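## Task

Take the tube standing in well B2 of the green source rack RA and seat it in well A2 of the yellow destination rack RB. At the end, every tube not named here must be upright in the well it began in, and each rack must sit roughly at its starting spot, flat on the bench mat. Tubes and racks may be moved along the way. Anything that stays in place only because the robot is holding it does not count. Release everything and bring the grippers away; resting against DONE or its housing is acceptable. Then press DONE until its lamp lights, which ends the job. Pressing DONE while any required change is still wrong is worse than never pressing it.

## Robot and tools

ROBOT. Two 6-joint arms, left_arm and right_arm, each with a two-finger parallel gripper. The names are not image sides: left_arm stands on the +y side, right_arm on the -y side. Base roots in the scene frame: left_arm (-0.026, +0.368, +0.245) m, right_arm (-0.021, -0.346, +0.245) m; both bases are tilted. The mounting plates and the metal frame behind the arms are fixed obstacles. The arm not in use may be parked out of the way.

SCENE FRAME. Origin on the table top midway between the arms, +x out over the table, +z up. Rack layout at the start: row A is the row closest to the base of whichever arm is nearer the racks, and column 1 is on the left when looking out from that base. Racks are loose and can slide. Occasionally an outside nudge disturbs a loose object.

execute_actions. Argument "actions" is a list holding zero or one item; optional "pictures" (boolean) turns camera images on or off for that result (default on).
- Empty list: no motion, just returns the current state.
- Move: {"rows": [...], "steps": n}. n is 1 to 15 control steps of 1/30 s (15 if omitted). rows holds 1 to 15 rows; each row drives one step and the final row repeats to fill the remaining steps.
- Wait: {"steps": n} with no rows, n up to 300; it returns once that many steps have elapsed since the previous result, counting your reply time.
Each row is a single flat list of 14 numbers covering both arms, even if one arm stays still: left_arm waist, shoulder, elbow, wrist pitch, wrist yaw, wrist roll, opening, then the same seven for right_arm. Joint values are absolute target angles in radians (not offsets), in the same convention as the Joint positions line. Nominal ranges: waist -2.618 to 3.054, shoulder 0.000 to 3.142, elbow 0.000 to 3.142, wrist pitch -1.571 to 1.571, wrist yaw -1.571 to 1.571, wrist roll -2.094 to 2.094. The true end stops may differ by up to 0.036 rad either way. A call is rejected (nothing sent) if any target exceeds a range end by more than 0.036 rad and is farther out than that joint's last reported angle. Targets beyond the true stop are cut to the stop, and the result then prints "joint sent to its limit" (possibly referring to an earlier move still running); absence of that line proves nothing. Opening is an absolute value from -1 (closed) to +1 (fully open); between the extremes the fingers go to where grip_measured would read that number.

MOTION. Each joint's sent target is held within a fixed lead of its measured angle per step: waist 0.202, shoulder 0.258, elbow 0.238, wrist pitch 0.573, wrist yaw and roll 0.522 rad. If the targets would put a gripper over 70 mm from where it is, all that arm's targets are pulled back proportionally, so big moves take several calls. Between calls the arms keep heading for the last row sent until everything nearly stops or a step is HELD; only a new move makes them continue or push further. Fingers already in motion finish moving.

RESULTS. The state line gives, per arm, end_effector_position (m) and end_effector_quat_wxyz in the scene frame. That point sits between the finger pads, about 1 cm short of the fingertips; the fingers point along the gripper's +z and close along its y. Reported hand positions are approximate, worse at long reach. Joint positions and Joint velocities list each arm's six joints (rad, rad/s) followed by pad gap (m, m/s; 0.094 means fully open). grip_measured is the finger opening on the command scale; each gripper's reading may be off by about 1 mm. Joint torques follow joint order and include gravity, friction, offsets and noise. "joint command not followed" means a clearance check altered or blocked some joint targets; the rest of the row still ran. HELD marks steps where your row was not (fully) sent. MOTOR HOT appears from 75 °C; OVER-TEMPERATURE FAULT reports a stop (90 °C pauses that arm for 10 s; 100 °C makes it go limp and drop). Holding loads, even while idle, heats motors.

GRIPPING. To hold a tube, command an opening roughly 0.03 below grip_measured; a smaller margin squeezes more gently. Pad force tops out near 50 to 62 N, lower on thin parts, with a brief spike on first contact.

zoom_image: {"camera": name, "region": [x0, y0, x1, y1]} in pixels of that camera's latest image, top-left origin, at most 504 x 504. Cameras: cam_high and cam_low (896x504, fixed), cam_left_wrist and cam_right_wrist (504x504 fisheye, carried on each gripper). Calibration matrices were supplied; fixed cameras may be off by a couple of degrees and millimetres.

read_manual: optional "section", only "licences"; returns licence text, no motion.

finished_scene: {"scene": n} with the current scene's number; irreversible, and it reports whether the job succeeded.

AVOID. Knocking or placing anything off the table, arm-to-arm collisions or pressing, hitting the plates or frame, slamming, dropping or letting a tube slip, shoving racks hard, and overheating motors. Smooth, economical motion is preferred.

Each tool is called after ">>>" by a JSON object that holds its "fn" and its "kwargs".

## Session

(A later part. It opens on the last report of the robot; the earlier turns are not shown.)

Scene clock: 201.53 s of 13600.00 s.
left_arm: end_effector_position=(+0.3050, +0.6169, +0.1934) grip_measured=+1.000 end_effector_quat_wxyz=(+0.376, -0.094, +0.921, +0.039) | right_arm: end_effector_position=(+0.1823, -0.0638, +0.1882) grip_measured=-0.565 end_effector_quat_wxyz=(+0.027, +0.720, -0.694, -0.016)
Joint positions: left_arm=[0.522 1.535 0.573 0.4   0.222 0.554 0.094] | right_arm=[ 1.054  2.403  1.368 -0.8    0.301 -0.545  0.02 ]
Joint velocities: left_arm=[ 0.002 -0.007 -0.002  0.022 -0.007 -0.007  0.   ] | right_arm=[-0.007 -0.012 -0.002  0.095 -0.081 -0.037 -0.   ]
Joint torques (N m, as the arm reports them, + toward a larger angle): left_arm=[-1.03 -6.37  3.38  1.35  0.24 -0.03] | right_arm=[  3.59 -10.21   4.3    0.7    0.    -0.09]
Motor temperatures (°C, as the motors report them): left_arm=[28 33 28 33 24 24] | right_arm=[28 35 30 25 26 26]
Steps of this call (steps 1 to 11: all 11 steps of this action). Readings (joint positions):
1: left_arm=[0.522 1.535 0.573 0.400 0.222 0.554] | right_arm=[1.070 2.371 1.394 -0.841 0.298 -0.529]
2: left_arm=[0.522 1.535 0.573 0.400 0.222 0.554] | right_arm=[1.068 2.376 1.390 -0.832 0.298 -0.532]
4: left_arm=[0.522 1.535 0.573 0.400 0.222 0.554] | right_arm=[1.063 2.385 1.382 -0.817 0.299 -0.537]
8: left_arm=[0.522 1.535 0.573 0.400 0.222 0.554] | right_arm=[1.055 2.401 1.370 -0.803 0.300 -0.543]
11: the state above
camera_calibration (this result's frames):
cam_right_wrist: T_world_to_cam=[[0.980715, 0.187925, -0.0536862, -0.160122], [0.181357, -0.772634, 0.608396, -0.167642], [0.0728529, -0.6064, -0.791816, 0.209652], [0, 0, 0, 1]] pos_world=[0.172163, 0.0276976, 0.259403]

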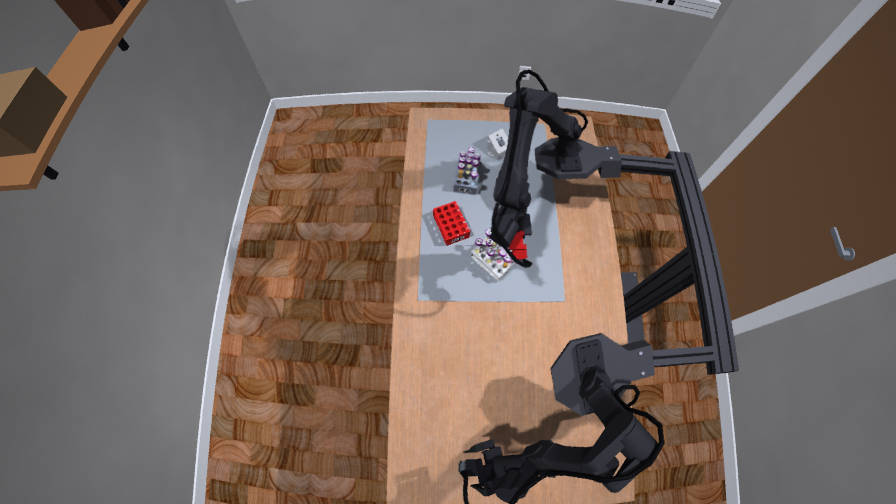

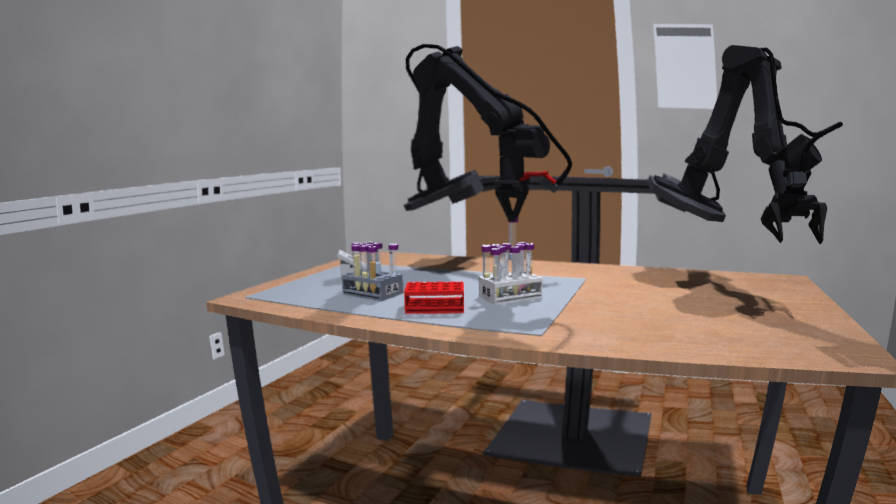

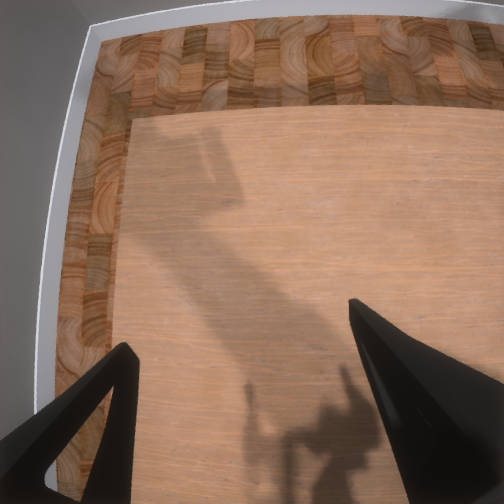

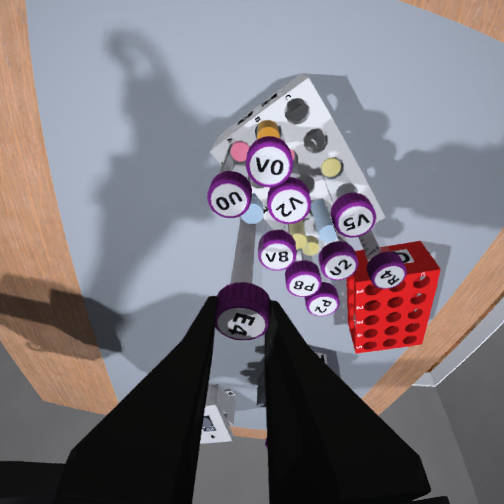

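>>> {"fn": "execute_actions", "kwargs": {"actions": [{"rows":[[0.522,1.535,0.573,0.4,0.222,0.554,1,1.054,2.41,1.359,-0.768,0.306,-0.554,-0.59],[0.522,1.535,0.573,0.4,0.222,0.554,1,1.053,2.413,1.358,-0.762,0.306,-0.556,-0.59],[0.522,1.535,0.573,0.4,0.222,0.554,1,1.052,2.417,1.356,-0.752,0.307,-0.558,-0.59],[0.522,1.535,0.573,0.4,0.222,0.554,1,1.05,2.421,1.354,-0.742,0.307,-0.56,-0.59],[0.522,1.535,0.573,0.4,0.222,0.554,1,1.048,2.425,1.352,-0.733,0.308,-0.562,-0.59],[0.522,1.535,0.573,0.4,0.222,0.554,1,1.046,2.429,1.35,-0.725,0.308,-0.564,-0.59],[0.522,1.535,0.573,0.4,0.222,0.554,1,1.044,2.433,1.348,-0.718,0.309,-0.566,-0.59],[0.522,1.535,0.573,0.4,0.222,0.554,1,1.042,2.437,1.346,-0.711,0.309,-0.568,-0.59],[0.522,1.535,0.573,0.4,0.222,0.554,1,1.04,2.441,1.344,-0.705,0.31,-0.57,-0.59],[0.522,1.535,0.573,0.4,0.222,0.554,1,1.038,2.445,1.342,-0.70,0.31,-0.572,-0.59],[0.522,1.535,0.573,0.4,0.222,0.554,1,1.036,2.449,1.34,-0.697,0.31,-0.574,-0.59],[0.522,1.535,0.573,0.4,0.222,0.554,1,1.034,2.453,1.338,-0.695,0.31,-0.576,-0.59],[0.522,1.535,0.573,0.4,0.222,0.554,1,1.032,2.456,1.337,-0.694,0.31,-0.577,-0.59]],"steps":15}], "pictures": false}}

>>> {"fn": "execute_actions", "kwargs": {"actions": [{"steps":5}]}}

>>> {"fn": "zoom_image", "kwargs": {"camera": "cam_right_wrist", "region": [140,120,360,360]}}

>>> {"fn": "zoom_image", "kwargs": {"camera": "cam_low", "region": [460,200,570,310]}}

Scene clock: 212.23 s of 13600.00 s.
left_arm: end_effector_position=(+0.3050, +0.6169, +0.1934) grip_measured=+1.000 end_effector_quat_wxyz=(+0.376, -0.094, +0.921, +0.039) | right_arm: end_effector_position=(+0.1845, -0.0606, +0.1666) grip_measured=-0.565 end_effector_quat_wxyz=(+0.021, +0.718, -0.695, -0.018)
Joint positions: left_arm=[0.522 1.535 0.573 0.4   0.222 0.554 0.094] | right_arm=[ 1.033  2.447  1.349 -0.718  0.305 -0.566  0.02 ]
Joint velocities: left_arm=[-0.017 -0.002  0.002  0.022 -0.007 -0.066  0.   ] | right_arm=[-0.046  0.09  -0.046 -0.022 -0.022 -0.007  0.   ]
Joint torques (N m, as the arm reports them, + toward a larger angle): left_arm=[-1.11 -6.41  3.38  1.34  0.25 -0.01] | right_arm=[  3.77 -10.58   4.07   0.75  -0.03  -0.08]
Motor temperatures (°C, as the motors report them): left_arm=[28 33 28 33 24 24] | right_arm=[28 36 30 25 26 26]
Steps of this call (steps 1 to 15: the robot went on to your last target; steps 16 to 90: nothing new was sent; then 7.20 s passed at rest; steps 91 to 105: all 15 steps of this action). Readings (joint positions):
91: left_arm=[0.522 1.535 0.573 0.400 0.222 0.554] | right_arm=[1.054 2.403 1.368 -0.791 0.301 -0.547]
92: left_arm=[0.522 1.535 0.573 0.400 0.222 0.554] | right_arm=[1.054 2.403 1.368 -0.789 0.301 -0.548]
94: left_arm=[0.522 1.535 0.573 0.400 0.222 0.554] | right_arm=[1.054 2.403 1.368 -0.781 0.302 -0.550]
98: left_arm=[0.522 1.535 0.573 0.400 0.222 0.554] | right_arm=[1.051 2.415 1.368 -0.752 0.303 -0.555]
105: the state above

Scene clock: 212.40 s of 13600.00 s.
left_arm: end_effector_position=(+0.3050, +0.6169, +0.1934) grip_measured=+1.000 end_effector_quat_wxyz=(+0.376, -0.094, +0.921, +0.039) | right_arm: end_effector_position=(+0.1840, -0.0612, +0.1645) grip_measured=-0.565 end_effector_quat_wxyz=(+0.022, +0.719, -0.695, -0.018)
Joint positions: left_arm=[0.522 1.535 0.573 0.4   0.222 0.554 0.094] | right_arm=[ 1.032  2.452  1.347 -0.713  0.306 -0.569  0.02 ]
Joint velocities: left_arm=[-0.007  0.002 -0.012  0.037 -0.095  0.022  0.   ] | right_arm=[ 0.002 -0.017 -0.002  0.037  0.081 -0.022 -0.   ]
Joint torques (N m, as the arm reports them, + toward a larger angle): left_arm=[-1.02 -6.43  3.37  1.35  0.24 -0.01] | right_arm=[  3.69 -10.48   4.05   0.64  -0.01  -0.05]
Motor temperatures (°C, as the motors report them): left_arm=[28 33 28 33 24 24] | right_arm=[28 36 29 25 26 26]
Steps of this call (steps 1 to 5: the robot went on to your last target). Readings (joint positions):
1: left_arm=[0.522 1.535 0.573 0.400 0.222 0.554] | right_arm=[1.032 2.450 1.348 -0.717 0.306 -0.567]
2: left_arm=[0.522 1.535 0.573 0.400 0.222 0.554] | right_arm=[1.032 2.451 1.347 -0.716 0.306 -0.568]
4: left_arm=[0.522 1.535 0.573 0.400 0.222 0.554] | right_arm=[1.032 2.452 1.347 -0.715 0.306 -0.569]
5: the state above
camera_calibration (this result's frames):
cam_right_wrist: T_world_to_cam=[[0.981444, 0.185695, -0.0478091, -0.164771], [0.176628, -0.778442, 0.602354, -0.150081], [0.0746376, -0.599621, -0.796796, 0.193223], [0, 0, 0, 1]] pos_world=[0.1738, 0.0296286, 0.236484]

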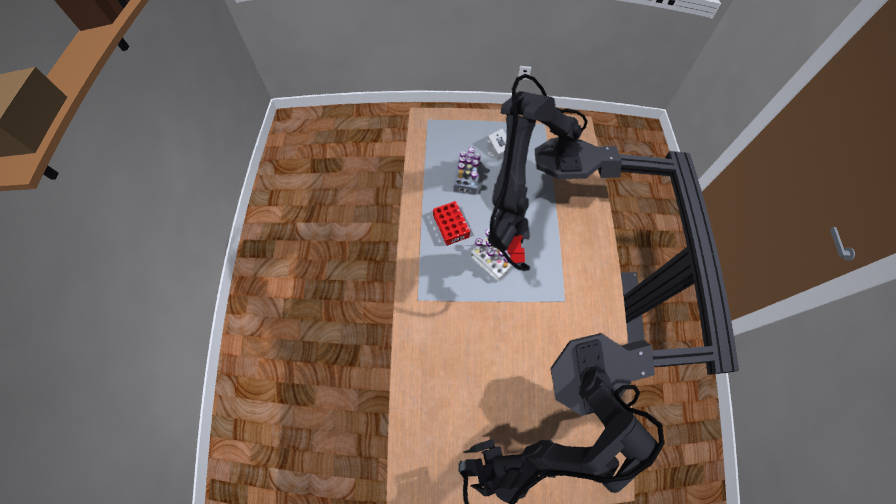

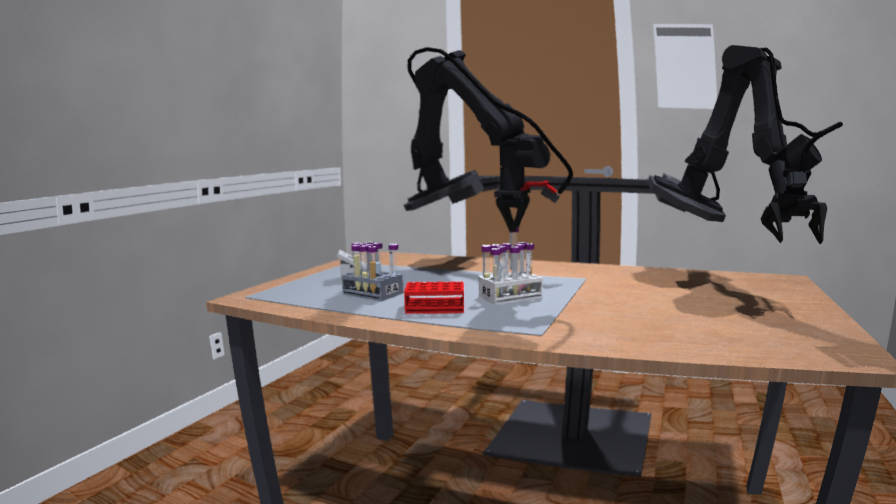

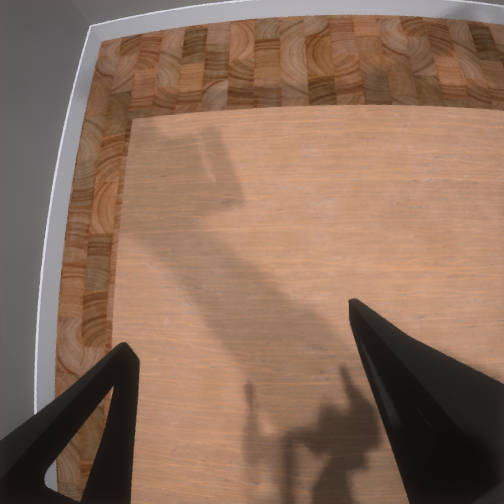

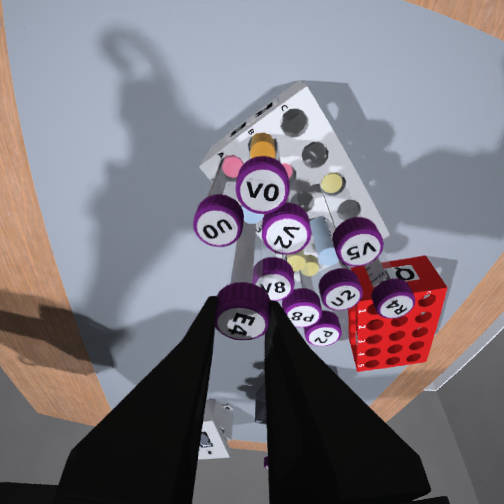

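Region (140, 120, 360, 360) of cam_right_wrist's 504x504 image, scaled by 2.100, with more detail than that image has; it fills the left 462 columns of this view, and the rest is white.

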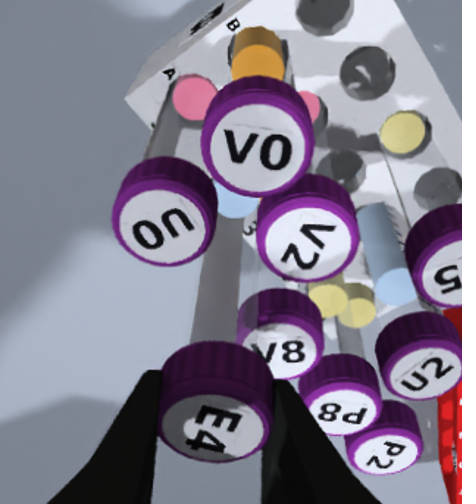

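Region (460, 200, 570, 310) of cam_low's 896x504 image, scaled by 4.582, with more detail than that image has.

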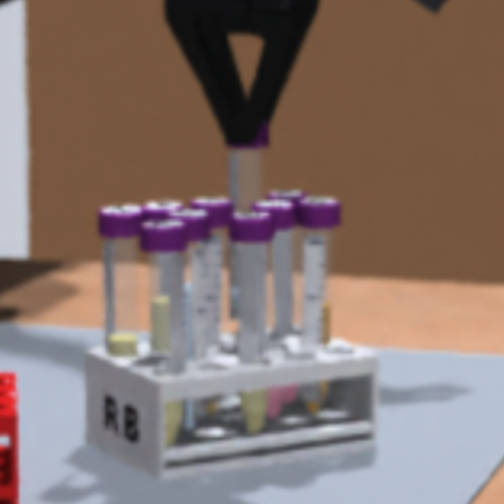

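>>> {"fn": "execute_actions", "kwargs": {"actions": [{"rows":[[0.522,1.535,0.573,0.4,0.222,0.554,1,1.032,2.46,1.336,-0.69,0.311,-0.578,-0.59],[0.522,1.535,0.573,0.4,0.222,0.554,1,1.031,2.464,1.334,-0.684,0.311,-0.58,-0.59],[0.522,1.535,0.573,0.4,0.222,0.554,1,1.029,2.468,1.332,-0.676,0.312,-0.582,-0.59],[0.522,1.535,0.573,0.4,0.222,0.554,1,1.027,2.472,1.33,-0.667,0.312,-0.584,-0.59],[0.522,1.535,0.573,0.4,0.222,0.554,1,1.025,2.476,1.329,-0.658,0.312,-0.586,-0.59],[0.522,1.535,0.573,0.4,0.222,0.554,1,1.023,2.48,1.328,-0.65,0.313,-0.588,-0.59],[0.522,1.535,0.573,0.4,0.222,0.554,1,1.021,2.484,1.327,-0.643,0.313,-0.59,-0.59],[0.522,1.535,0.573,0.4,0.222,0.554,1,1.019,2.488,1.325,-0.637,0.313,-0.591,-0.59],[0.522,1.535,0.573,0.4,0.222,0.554,1,1.017,2.492,1.324,-0.631,0.313,-0.592,-0.59],[0.522,1.535,0.573,0.4,0.222,0.554,1,1.015,2.496,1.323,-0.626,0.313,-0.593,-0.59],[0.522,1.535,0.573,0.4,0.222,0.554,1,1.013,2.5,1.322,-0.623,0.313,-0.594,-0.59],[0.522,1.535,0.573,0.4,0.222,0.554,1,1.011,2.504,1.321,-0.621,0.313,-0.595,-0.59]],"steps":15}], "pictures": false}}

>>> {"fn": "execute_actions", "kwargs": {"actions": [{"steps":5}]}}

>>> {"fn": "zoom_image", "kwargs": {"camera": "cam_right_wrist", "region": [140,150,360,390]}}

>>> {"fn": "zoom_image", "kwargs": {"camera": "cam_low", "region": [460,200,570,310]}}

Scene clock: 223.00 s of 13600.00 s.
left_arm: end_effector_position=(+0.3050, +0.6169, +0.1934) grip_measured=+1.000 end_effector_quat_wxyz=(+0.376, -0.094, +0.921, +0.039) | right_arm: end_effector_position=(+0.1840, -0.0612, +0.1438) grip_measured=-0.565 end_effector_quat_wxyz=(+0.023, +0.718, -0.696, -0.019)
Joint positions: left_arm=[0.522 1.535 0.573 0.4   0.222 0.554 0.094] | right_arm=[ 1.012  2.497  1.332 -0.647  0.309 -0.586  0.02 ]
Joint velocities: left_arm=[ 0.007 -0.007  0.002  0.037  0.051 -0.037  0.   ] | right_arm=[-0.032  0.056 -0.027  0.051  0.022 -0.066  0.   ]
Joint torques (N m, as the arm reports them, + toward a larger angle): left_arm=[-1.11 -6.4   3.41  1.35  0.24 -0.02] | right_arm=[  3.77 -10.68   3.88   0.66  -0.04  -0.07]
Motor temperatures (°C, as the motors report them): left_arm=[28 33 28 33 24 24] | right_arm=[28 36 29 25 26 26]
Steps of this call (steps 1 to 15: the robot went on to your last target; steps 16 to 90: nothing new was sent; then 7.10 s passed at rest; steps 91 to 105: all 15 steps of this action). Readings (joint positions):
91: left_arm=[0.522 1.535 0.573 0.400 0.222 0.554] | right_arm=[1.032 2.452 1.347 -0.708 0.306 -0.571]
92: left_arm=[0.522 1.535 0.573 0.400 0.222 0.554] | right_arm=[1.032 2.452 1.347 -0.707 0.306 -0.571]
94: left_arm=[0.522 1.535 0.573 0.400 0.222 0.554] | right_arm=[1.032 2.452 1.347 -0.700 0.307 -0.573]
98: left_arm=[0.522 1.535 0.573 0.400 0.222 0.554] | right_arm=[1.028 2.467 1.347 -0.678 0.308 -0.579]
105: the state above

Scene clock: 223.17 s of 13600.00 s.
left_arm: end_effector_position=(+0.3050, +0.6169, +0.1934) grip_measured=+1.000 end_effector_quat_wxyz=(+0.376, -0.094, +0.921, +0.039) | right_arm: end_effector_position=(+0.1849, -0.0599, +0.1430) grip_measured=-0.565 end_effector_quat_wxyz=(+0.020, +0.717, -0.696, -0.019)
Joint positions: left_arm=[0.522 1.535 0.573 0.4   0.222 0.554 0.094] | right_arm=[ 1.011  2.499  1.332 -0.638  0.309 -0.588  0.02 ]
Joint velocities: left_arm=[-0.002 -0.007 -0.012 -0.022 -0.051 -0.007  0.   ] | right_arm=[-0.017 -0.002 -0.032 -0.007 -0.037  0.007 -0.001]
Joint torques (N m, as the arm reports them, + toward a larger angle): left_arm=[-1.07 -6.49  3.37  1.35  0.24 -0.02] | right_arm=[  3.78 -10.51   3.65   0.74  -0.01  -0.08]
Motor temperatures (°C, as the motors report them): left_arm=[28 33 28 33 24 24] | right_arm=[28 36 29 25 26 26]
Steps of this call (steps 1 to 5: the robot went on to your last target). Readings (joint positions):
1: left_arm=[0.522 1.535 0.573 0.400 0.222 0.554] | right_arm=[1.011 2.498 1.332 -0.644 0.309 -0.587]
2: left_arm=[0.522 1.535 0.573 0.400 0.222 0.554] | right_arm=[1.011 2.499 1.332 -0.642 0.309 -0.587]
4: left_arm=[0.522 1.535 0.573 0.400 0.222 0.554] | right_arm=[1.011 2.499 1.332 -0.639 0.309 -0.588]
5: the state above
camera_calibration (this result's frames):
cam_right_wrist: T_world_to_cam=[[0.982445, 0.181077, -0.0448706, -0.16779], [0.1716, -0.782815, 0.598125, -0.134988], [0.0731812, -0.595325, -0.800146, 0.177854], [0, 0, 0, 1]] pos_world=[0.174992, 0.0305931, 0.21552]

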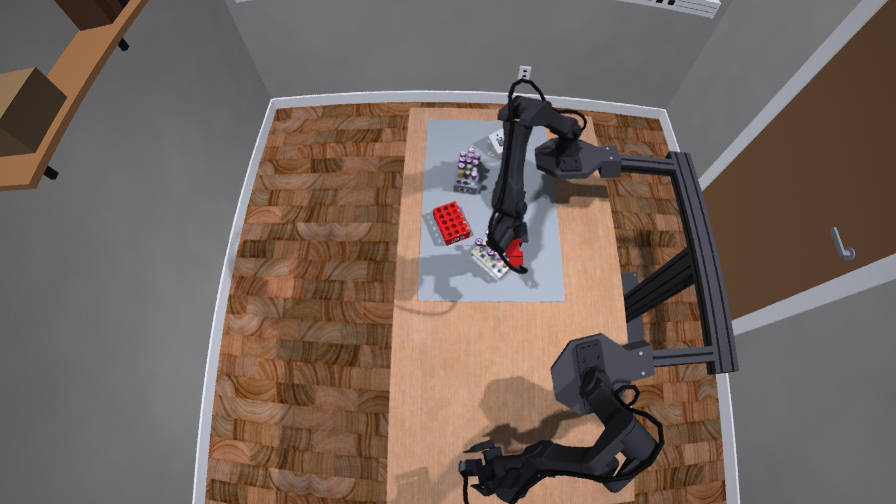

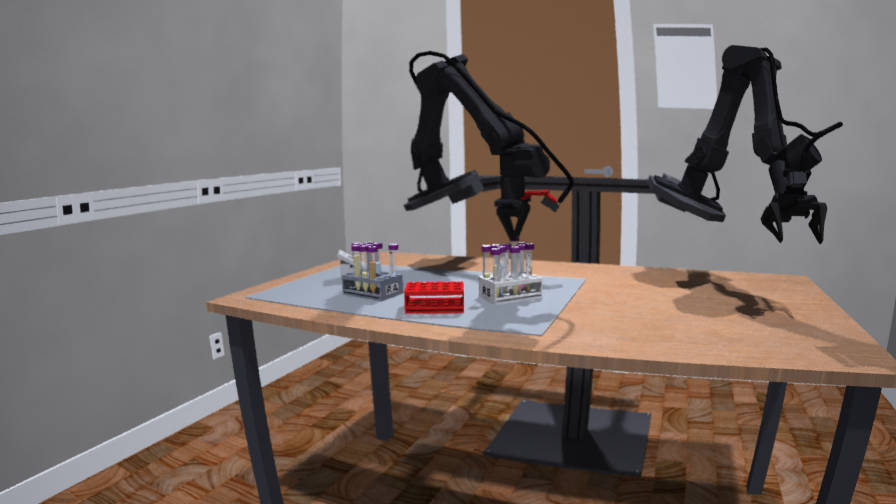

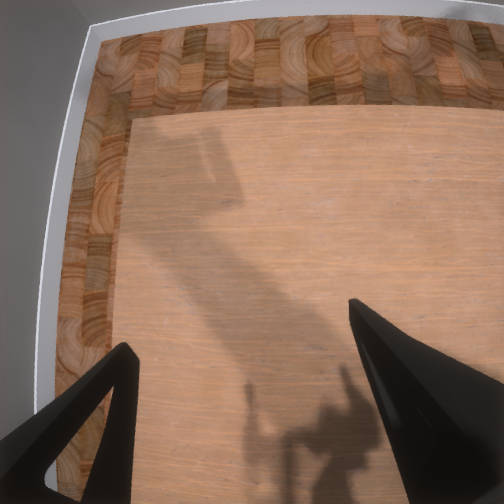

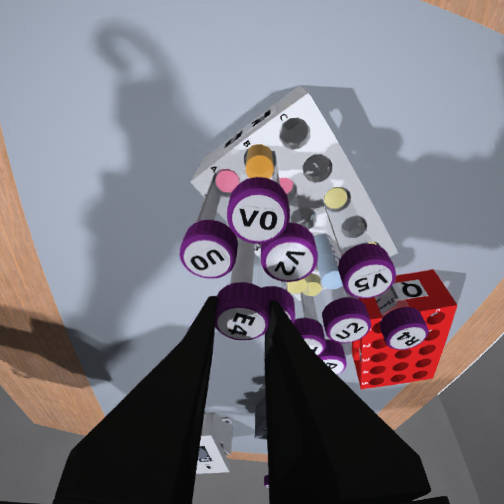

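Region (140, 150, 360, 390) of cam_right_wrist's 504x504 image, scaled by 2.100, with more detail than that image has; it fills the left 462 columns of this view, and the rest is white.

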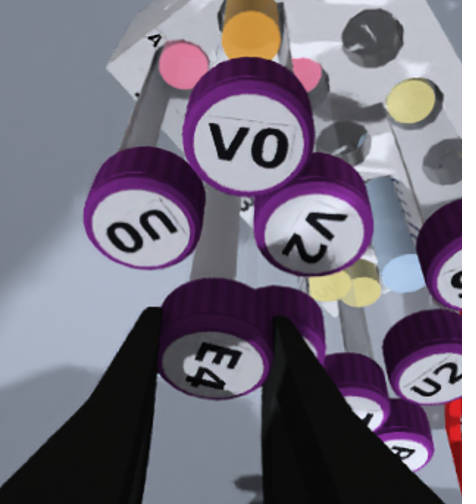

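Region (460, 200, 570, 310) of cam_low's 896x504 image, scaled by 4.582, with more detail than that image has.

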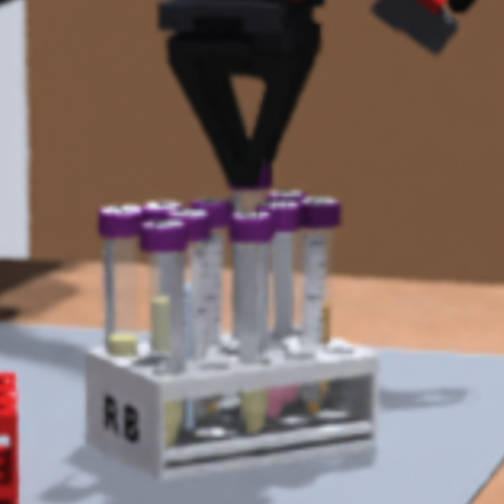

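>>> {"fn": "execute_actions", "kwargs": {"actions": [{"rows":[[0.522,1.535,0.573,0.4,0.222,0.554,1,1.011,2.508,1.32,-0.622,0.314,-0.596,-0.59],[0.522,1.535,0.573,0.4,0.222,0.554,1,1.01,2.512,1.318,-0.619,0.314,-0.597,-0.59],[0.522,1.535,0.573,0.4,0.222,0.554,1,1.009,2.516,1.317,-0.614,0.314,-0.599,-0.59],[0.522,1.535,0.573,0.4,0.222,0.554,1,1.008,2.519,1.316,-0.608,0.315,-0.6,-0.59],[0.522,1.535,0.573,0.4,0.222,0.554,1,1.007,2.522,1.315,-0.602,0.315,-0.602,-0.59],[0.522,1.535,0.573,0.4,0.222,0.554,1,1.005,2.525,1.314,-0.596,0.315,-0.603,-0.59],[0.522,1.535,0.573,0.4,0.222,0.554,1,1.004,2.528,1.314,-0.59,0.315,-0.605,-0.59],[0.522,1.535,0.573,0.4,0.222,0.554,1,1.002,2.531,1.313,-0.585,0.316,-0.606,-0.59],[0.522,1.535,0.573,0.4,0.222,0.554,1,1.001,2.534,1.313,-0.581,0.316,-0.608,-0.59],[0.522,1.535,0.573,0.4,0.222,0.554,1,1.0,2.537,1.312,-0.577,0.316,-0.609,-0.59],[0.522,1.535,0.573,0.4,0.222,0.554,1,0.998,2.54,1.312,-0.574,0.316,-0.61,-0.59],[0.522,1.535,0.573,0.4,0.222,0.554,1,0.997,2.543,1.311,-0.572,0.316,-0.611,-0.59],[0.522,1.535,0.573,0.4,0.222,0.554,1,0.996,2.546,1.311,-0.572,0.316,-0.612,-0.59]],"steps":15}], "pictures": false}}

>>> {"fn": "execute_actions", "kwargs": {"actions": [{"steps":5}]}}

>>> {"fn": "zoom_image", "kwargs": {"camera": "cam_right_wrist", "region": [140,170,360,410]}}

>>> {"fn": "zoom_image", "kwargs": {"camera": "cam_low", "region": [460,200,570,310]}}

Scene clock: 231.40 s of 13600.00 s.
left_arm: end_effector_position=(+0.3050, +0.6169, +0.1934) grip_measured=+1.000 end_effector_quat_wxyz=(+0.376, -0.094, +0.921, +0.039) | right_arm: end_effector_position=(+0.1845, -0.0594, +0.1283) grip_measured=-0.565 end_effector_quat_wxyz=(+0.021, +0.718, -0.695, -0.019)
Joint positions: left_arm=[0.522 1.535 0.573 0.4   0.222 0.554 0.094] | right_arm=[ 0.998  2.536  1.329 -0.597  0.312 -0.603  0.02 ]
Joint velocities: left_arm=[-0.012 -0.007 -0.002  0.037  0.007 -0.022  0.   ] | right_arm=[-0.027  0.037 -0.071  0.051  0.022 -0.066 -0.   ]
Joint torques (N m, as the arm reports them, + toward a larger angle): left_arm=[-1.07 -6.39  3.43  1.34  0.24 -0.01] | right_arm=[  3.77 -10.26   3.28   0.62  -0.01  -0.07]
Motor temperatures (°C, as the motors report them): left_arm=[28 33 28 33 24 24] | right_arm=[28 36 29 25 26 26]
Steps of this call (steps 1 to 15: the robot went on to your last target; steps 16 to 90: nothing new was sent; then 4.73 s passed at rest; steps 91 to 105: all 15 steps of this action). Readings (joint positions):
91: left_arm=[0.522 1.535 0.573 0.400 0.222 0.554] | right_arm=[1.011 2.499 1.332 -0.638 0.309 -0.589]
92: left_arm=[0.522 1.535 0.573 0.400 0.222 0.554] | right_arm=[1.011 2.499 1.332 -0.638 0.309 -0.589]
94: left_arm=[0.522 1.535 0.573 0.400 0.222 0.554] | right_arm=[1.011 2.499 1.332 -0.637 0.309 -0.590]
98: left_arm=[0.522 1.535 0.573 0.400 0.222 0.554] | right_arm=[1.009 2.513 1.332 -0.622 0.310 -0.595]
105: the state above

Scene clock: 231.57 s of 13600.00 s.
left_arm: end_effector_position=(+0.3050, +0.6169, +0.1934) grip_measured=+1.000 end_effector_quat_wxyz=(+0.376, -0.094, +0.921, +0.039) | right_arm: end_effector_position=(+0.1838, -0.0604, +0.1268) grip_measured=-0.565 end_effector_quat_wxyz=(+0.021, +0.719, -0.695, -0.019)
Joint positions: left_arm=[0.522 1.535 0.573 0.4   0.222 0.554 0.094] | right_arm=[ 0.997  2.537  1.323 -0.591  0.312 -0.605  0.02 ]
Joint velocities: left_arm=[0.012 0.007 0.017 0.007 0.007 0.051 0.   ] | right_arm=[-0.002 -0.032 -0.017 -0.007 -0.095  0.022 -0.   ]
Joint torques (N m, as the arm reports them, + toward a larger angle): left_arm=[-1.1  -6.42  3.38  1.34  0.25 -0.01] | right_arm=[  3.78 -10.24   3.36   0.68  -0.02  -0.09]
Motor temperatures (°C, as the motors report them): left_arm=[28 33 28 33 24 24] | right_arm=[28 36 29 25 26 26]
Steps of this call (steps 1 to 5: the robot went on to your last target). Readings (joint positions):
1: left_arm=[0.522 1.535 0.573 0.400 0.222 0.554] | right_arm=[0.997 2.536 1.327 -0.594 0.312 -0.603]
2: left_arm=[0.522 1.535 0.573 0.400 0.222 0.554] | right_arm=[0.997 2.537 1.325 -0.593 0.312 -0.604]
4: left_arm=[0.522 1.535 0.573 0.400 0.222 0.554] | right_arm=[0.997 2.537 1.323 -0.591 0.312 -0.605]
5: the state above
camera_calibration (this result's frames):
cam_right_wrist: T_world_to_cam=[[0.981593, 0.185122, -0.0469697, -0.166609], [0.175933, -0.780748, 0.599566, -0.126351], [0.0743211, -0.596793, -0.798946, 0.164238], [0, 0, 0, 1]] pos_world=[0.173565, 0.0302106, 0.199148]

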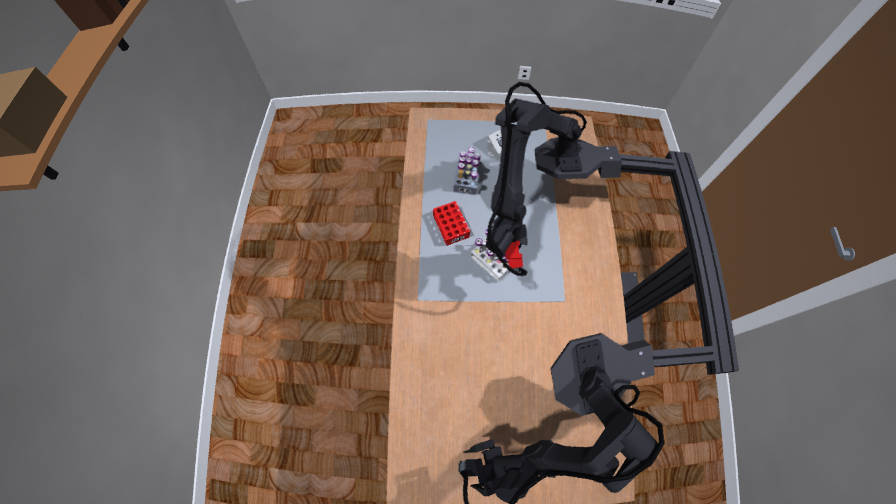

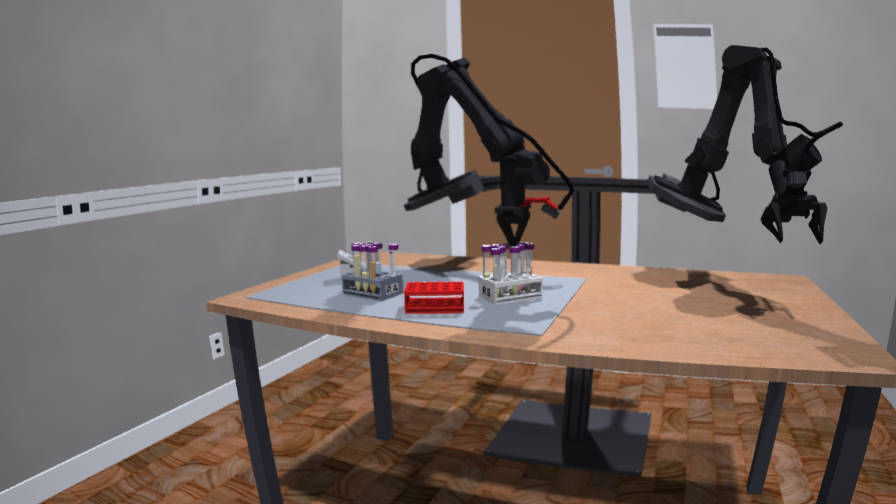

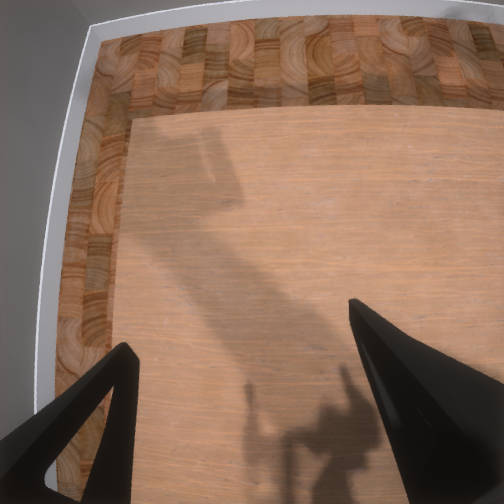

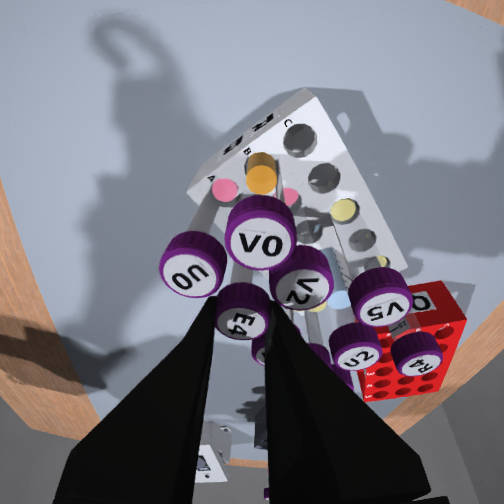

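Region (140, 170, 360, 410) of cam_right_wrist's 504x504 image, scaled by 2.100, with more detail than that image has; it fills the left 462 columns of this view, and the rest is white.

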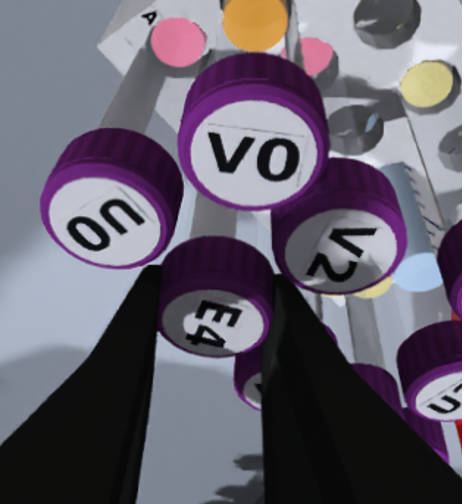

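Region (460, 200, 570, 310) of cam_low's 896x504 image, scaled by 4.582, with more detail than that image has.

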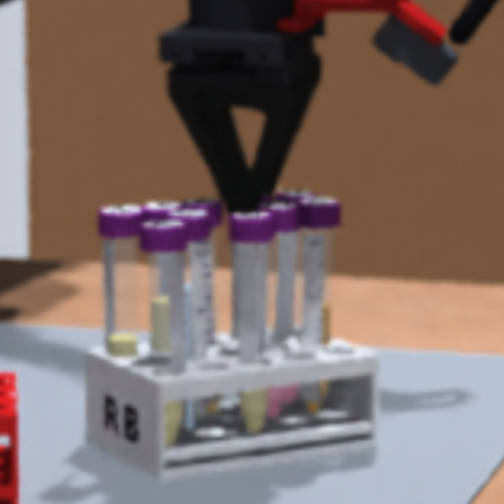

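>>> {"fn": "execute_actions", "kwargs": {"actions": [{"rows":[[0.522,1.535,0.573,0.4,0.222,0.554,1,0.997,2.546,1.315,-0.578,0.316,-0.612,-0.567],[0.522,1.535,0.573,0.4,0.222,0.554,1,0.997,2.546,1.315,-0.578,0.316,-0.612,-0.555],[0.522,1.535,0.573,0.4,0.222,0.554,1,0.997,2.546,1.315,-0.578,0.316,-0.612,-0.54],[0.522,1.535,0.573,0.4,0.222,0.554,1,0.997,2.546,1.315,-0.578,0.316,-0.612,-0.52],[0.522,1.535,0.573,0.4,0.222,0.554,1,0.997,2.54,1.325,-0.58,0.314,-0.612,-0.505],[0.522,1.535,0.573,0.4,0.222,0.554,1,1.002,2.53,1.335,-0.59,0.312,-0.608,-0.495],[0.522,1.535,0.573,0.4,0.222,0.554,1,1.008,2.52,1.343,-0.602,0.31,-0.6,-0.495],[0.522,1.535,0.573,0.4,0.222,0.554,1,1.012,2.511,1.346,-0.618,0.306,-0.595,-0.495],[0.522,1.535,0.573,0.4,0.222,0.554,1,1.015,2.503,1.348,-0.634,0.303,-0.59,-0.495],[0.522,1.535,0.573,0.4,0.222,0.554,1,1.018,2.495,1.35,-0.65,0.3,-0.586,-0.495],[0.522,1.535,0.573,0.4,0.222,0.554,1,1.021,2.487,1.352,-0.665,0.299,-0.582,-0.495],[0.522,1.535,0.573,0.4,0.222,0.554,1,1.025,2.478,1.354,-0.68,0.298,-0.578,-0.495],[0.522,1.535,0.573,0.4,0.222,0.554,1,1.029,2.469,1.356,-0.695,0.297,-0.574,-0.495],[0.522,1.535,0.573,0.4,0.222,0.554,1,1.033,2.46,1.358,-0.71,0.296,-0.57,-0.495],[0.522,1.535,0.573,0.4,0.222,0.554,1,1.037,2.451,1.361,-0.725,0.295,-0.566,-0.495]],"steps":15}], "pictures": false}}

>>> {"fn": "execute_actions", "kwargs": {"actions": [{"rows":[[0.522,1.535,0.573,0.4,0.222,0.554,1,1.041,2.442,1.365,-0.739,0.294,-0.562,-0.495],[0.522,1.535,0.573,0.4,0.222,0.554,1,1.045,2.433,1.369,-0.753,0.293,-0.558,-0.495],[0.522,1.535,0.573,0.4,0.222,0.554,1,1.049,2.424,1.373,-0.767,0.292,-0.554,-0.495],[0.522,1.535,0.573,0.4,0.222,0.554,1,1.053,2.415,1.377,-0.78,0.291,-0.55,-0.495],[0.522,1.535,0.573,0.4,0.222,0.554,1,1.057,2.406,1.381,-0.79,0.29,-0.546,-0.495],[0.522,1.535,0.573,0.4,0.222,0.554,1,1.061,2.397,1.385,-0.797,0.289,-0.542,-0.495],[0.522,1.535,0.573,0.4,0.222,0.554,1,1.065,2.388,1.389,-0.801,0.288,-0.54,-0.495],[0.522,1.535,0.573,0.4,0.222,0.554,1,1.068,2.38,1.393,-0.803,0.287,-0.538,-0.495]],"steps":12}]}}

>>> {"fn": "zoom_image", "kwargs": {"camera": "cam_right_wrist", "region": [140,100,400,360]}}

>>> {"fn": "zoom_image", "kwargs": {"camera": "cam_low", "region": [460,200,570,310]}}

Scene clock: 242.90 s of 13600.00 s.
left_arm: end_effector_position=(+0.3050, +0.6169, +0.1934) grip_measured=+1.000 end_effector_quat_wxyz=(+0.376, -0.094, +0.921, +0.039) | right_arm: end_effector_position=(+0.1811, -0.0664, +0.1415) grip_measured=-0.497 end_effector_quat_wxyz=(+0.033, +0.718, -0.695, -0.017)
Joint positions: left_arm=[0.522 1.535 0.573 0.4   0.222 0.554 0.094] | right_arm=[ 1.008  2.5    1.326 -0.658  0.309 -0.586  0.024]
Joint velocities: left_arm=[ 0.007 -0.017 -0.012  0.022 -0.007 -0.007  0.   ] | right_arm=[ 0.085 -0.295  0.095 -0.52   0.051  0.022 -0.   ]
Joint torques (N m, as the arm reports them, + toward a larger angle): left_arm=[-1.07 -6.43  3.44  1.34  0.25  0.  ] | right_arm=[  5.36 -13.8    7.1    0.53  -0.22   0.06]
Motor temperatures (°C, as the motors report them): left_arm=[28 33 28 33 24 24] | right_arm=[28 36 29 25 26 26]
Steps of this call (steps 1 to 15: the robot went on to your last target; steps 16 to 110: nothing new was sent; then 7.17 s passed at rest; steps 111 to 125: all 15 steps of this action). Readings (joint positions):
111: left_arm=[0.522 1.535 0.573 0.400 0.222 0.554] | right_arm=[0.997 2.537 1.323 -0.587 0.312 -0.606]
112: left_arm=[0.522 1.535 0.573 0.400 0.222 0.554] | right_arm=[0.997 2.537 1.323 -0.587 0.312 -0.606]
114: left_arm=[0.522 1.535 0.573 0.400 0.222 0.554] | right_arm=[0.997 2.537 1.323 -0.587 0.312 -0.606]
118: left_arm=[0.522 1.535 0.573 0.400 0.222 0.554] | right_arm=[0.997 2.537 1.323 -0.589 0.312 -0.605]
125: the state above

Scene clock: 243.30 s of 13600.00 s.
left_arm: end_effector_position=(+0.3050, +0.6169, +0.1934) grip_measured=+1.000 end_effector_quat_wxyz=(+0.376, -0.094, +0.921, +0.039) | right_arm: end_effector_position=(+0.1882, -0.0567, +0.1900) grip_measured=-0.497 end_effector_quat_wxyz=(+0.010, +0.716, -0.697, -0.020)
Joint positions: left_arm=[0.522 1.535 0.573 0.4   0.222 0.554 0.094] | right_arm=[ 1.052  2.399  1.373 -0.772  0.302 -0.549  0.024]
Joint velocities: left_arm=[-0.002 -0.002 -0.007  0.007 -0.037 -0.022  0.   ] | right_arm=[ 0.022 -0.042  0.032 -0.095  0.022  0.022 -0.   ]
Joint torques (N m, as the arm reports them, + toward a larger angle): left_arm=[-1.07 -6.48  3.4   1.35  0.25 -0.01] | right_arm=[  4.71 -12.21   6.66   0.33  -0.22   0.06]
Motor temperatures (°C, as the motors report them): left_arm=[28 33 28 33 24 24] | right_arm=[28 36 29 25 26 26]
Steps of this call (steps 1 to 12: all 12 steps of this action). Readings (joint positions):
1: left_arm=[0.522 1.535 0.573 0.400 0.222 0.554] | right_arm=[1.012 2.490 1.329 -0.673 0.309 -0.582]
2: left_arm=[0.522 1.535 0.573 0.400 0.222 0.554] | right_arm=[1.016 2.480 1.334 -0.687 0.308 -0.579]
4: left_arm=[0.522 1.535 0.573 0.400 0.222 0.554] | right_arm=[1.025 2.460 1.345 -0.713 0.308 -0.571]
8: left_arm=[0.522 1.535 0.573 0.400 0.222 0.554] | right_arm=[1.043 2.420 1.363 -0.755 0.304 -0.557]
12: the state above
camera_calibration (this result's frames):
cam_right_wrist: T_world_to_cam=[[0.983356, 0.179011, -0.031081, -0.172422], [0.162752, -0.791838, 0.588646, -0.158156], [0.0807631, -0.583907, -0.807793, 0.217776], [0, 0, 0, 1]] pos_world=[0.177704, 0.0327925, 0.263657]

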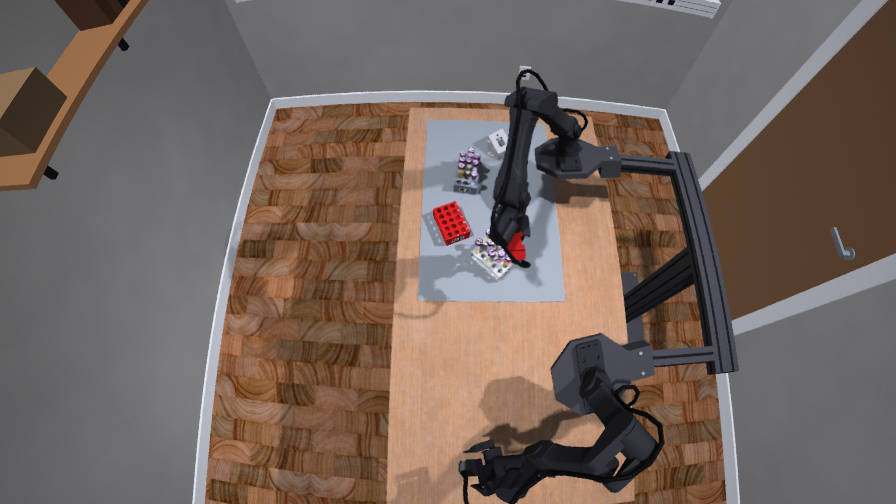

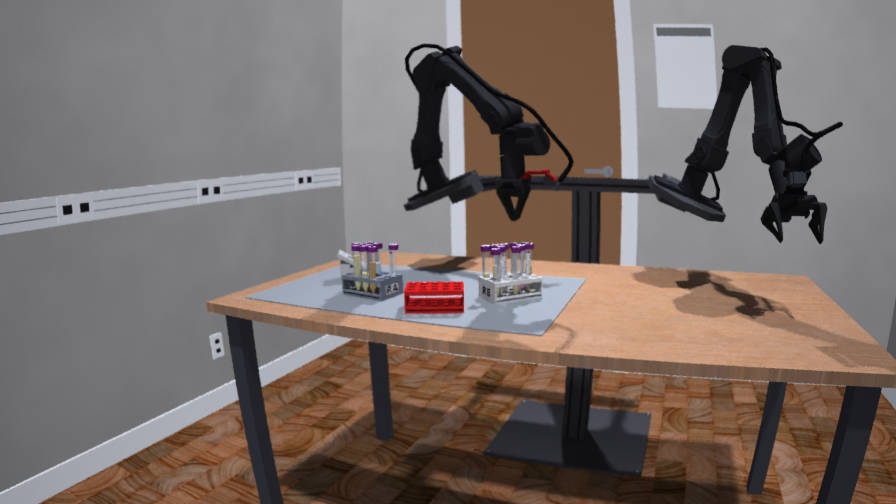

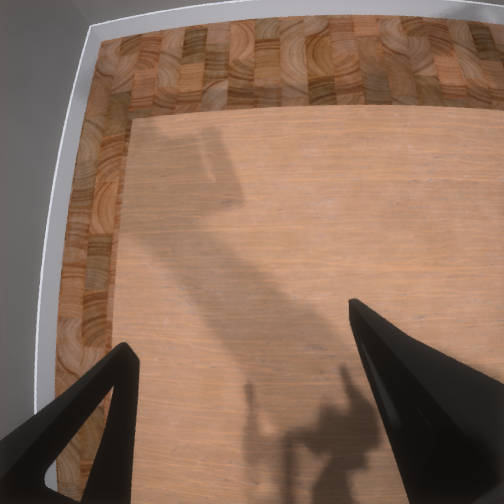

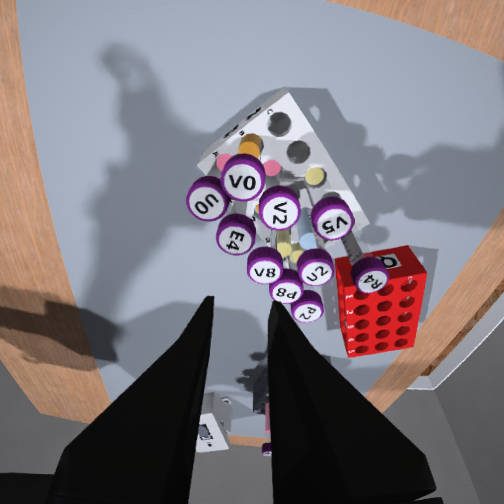

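Region (140, 100, 400, 360) of cam_right_wrist's 504x504 image, scaled by 1.938, with more detail than that image has.

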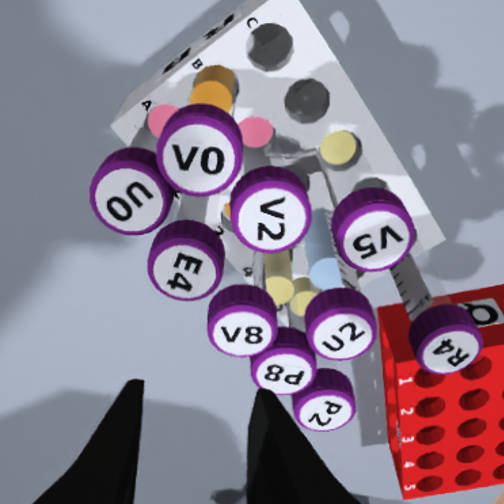

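Region (460, 200, 570, 310) of cam_low's 896x504 image, scaled by 4.582, with more detail than that image has.

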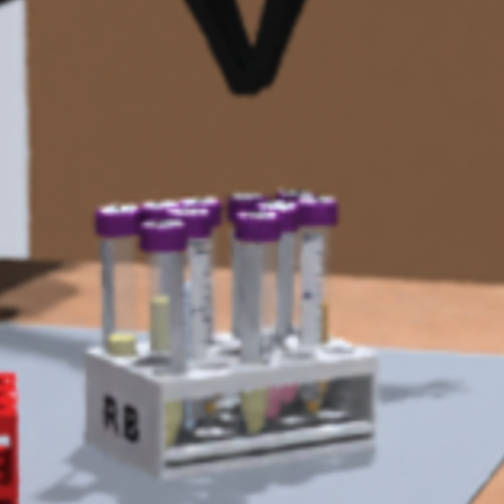

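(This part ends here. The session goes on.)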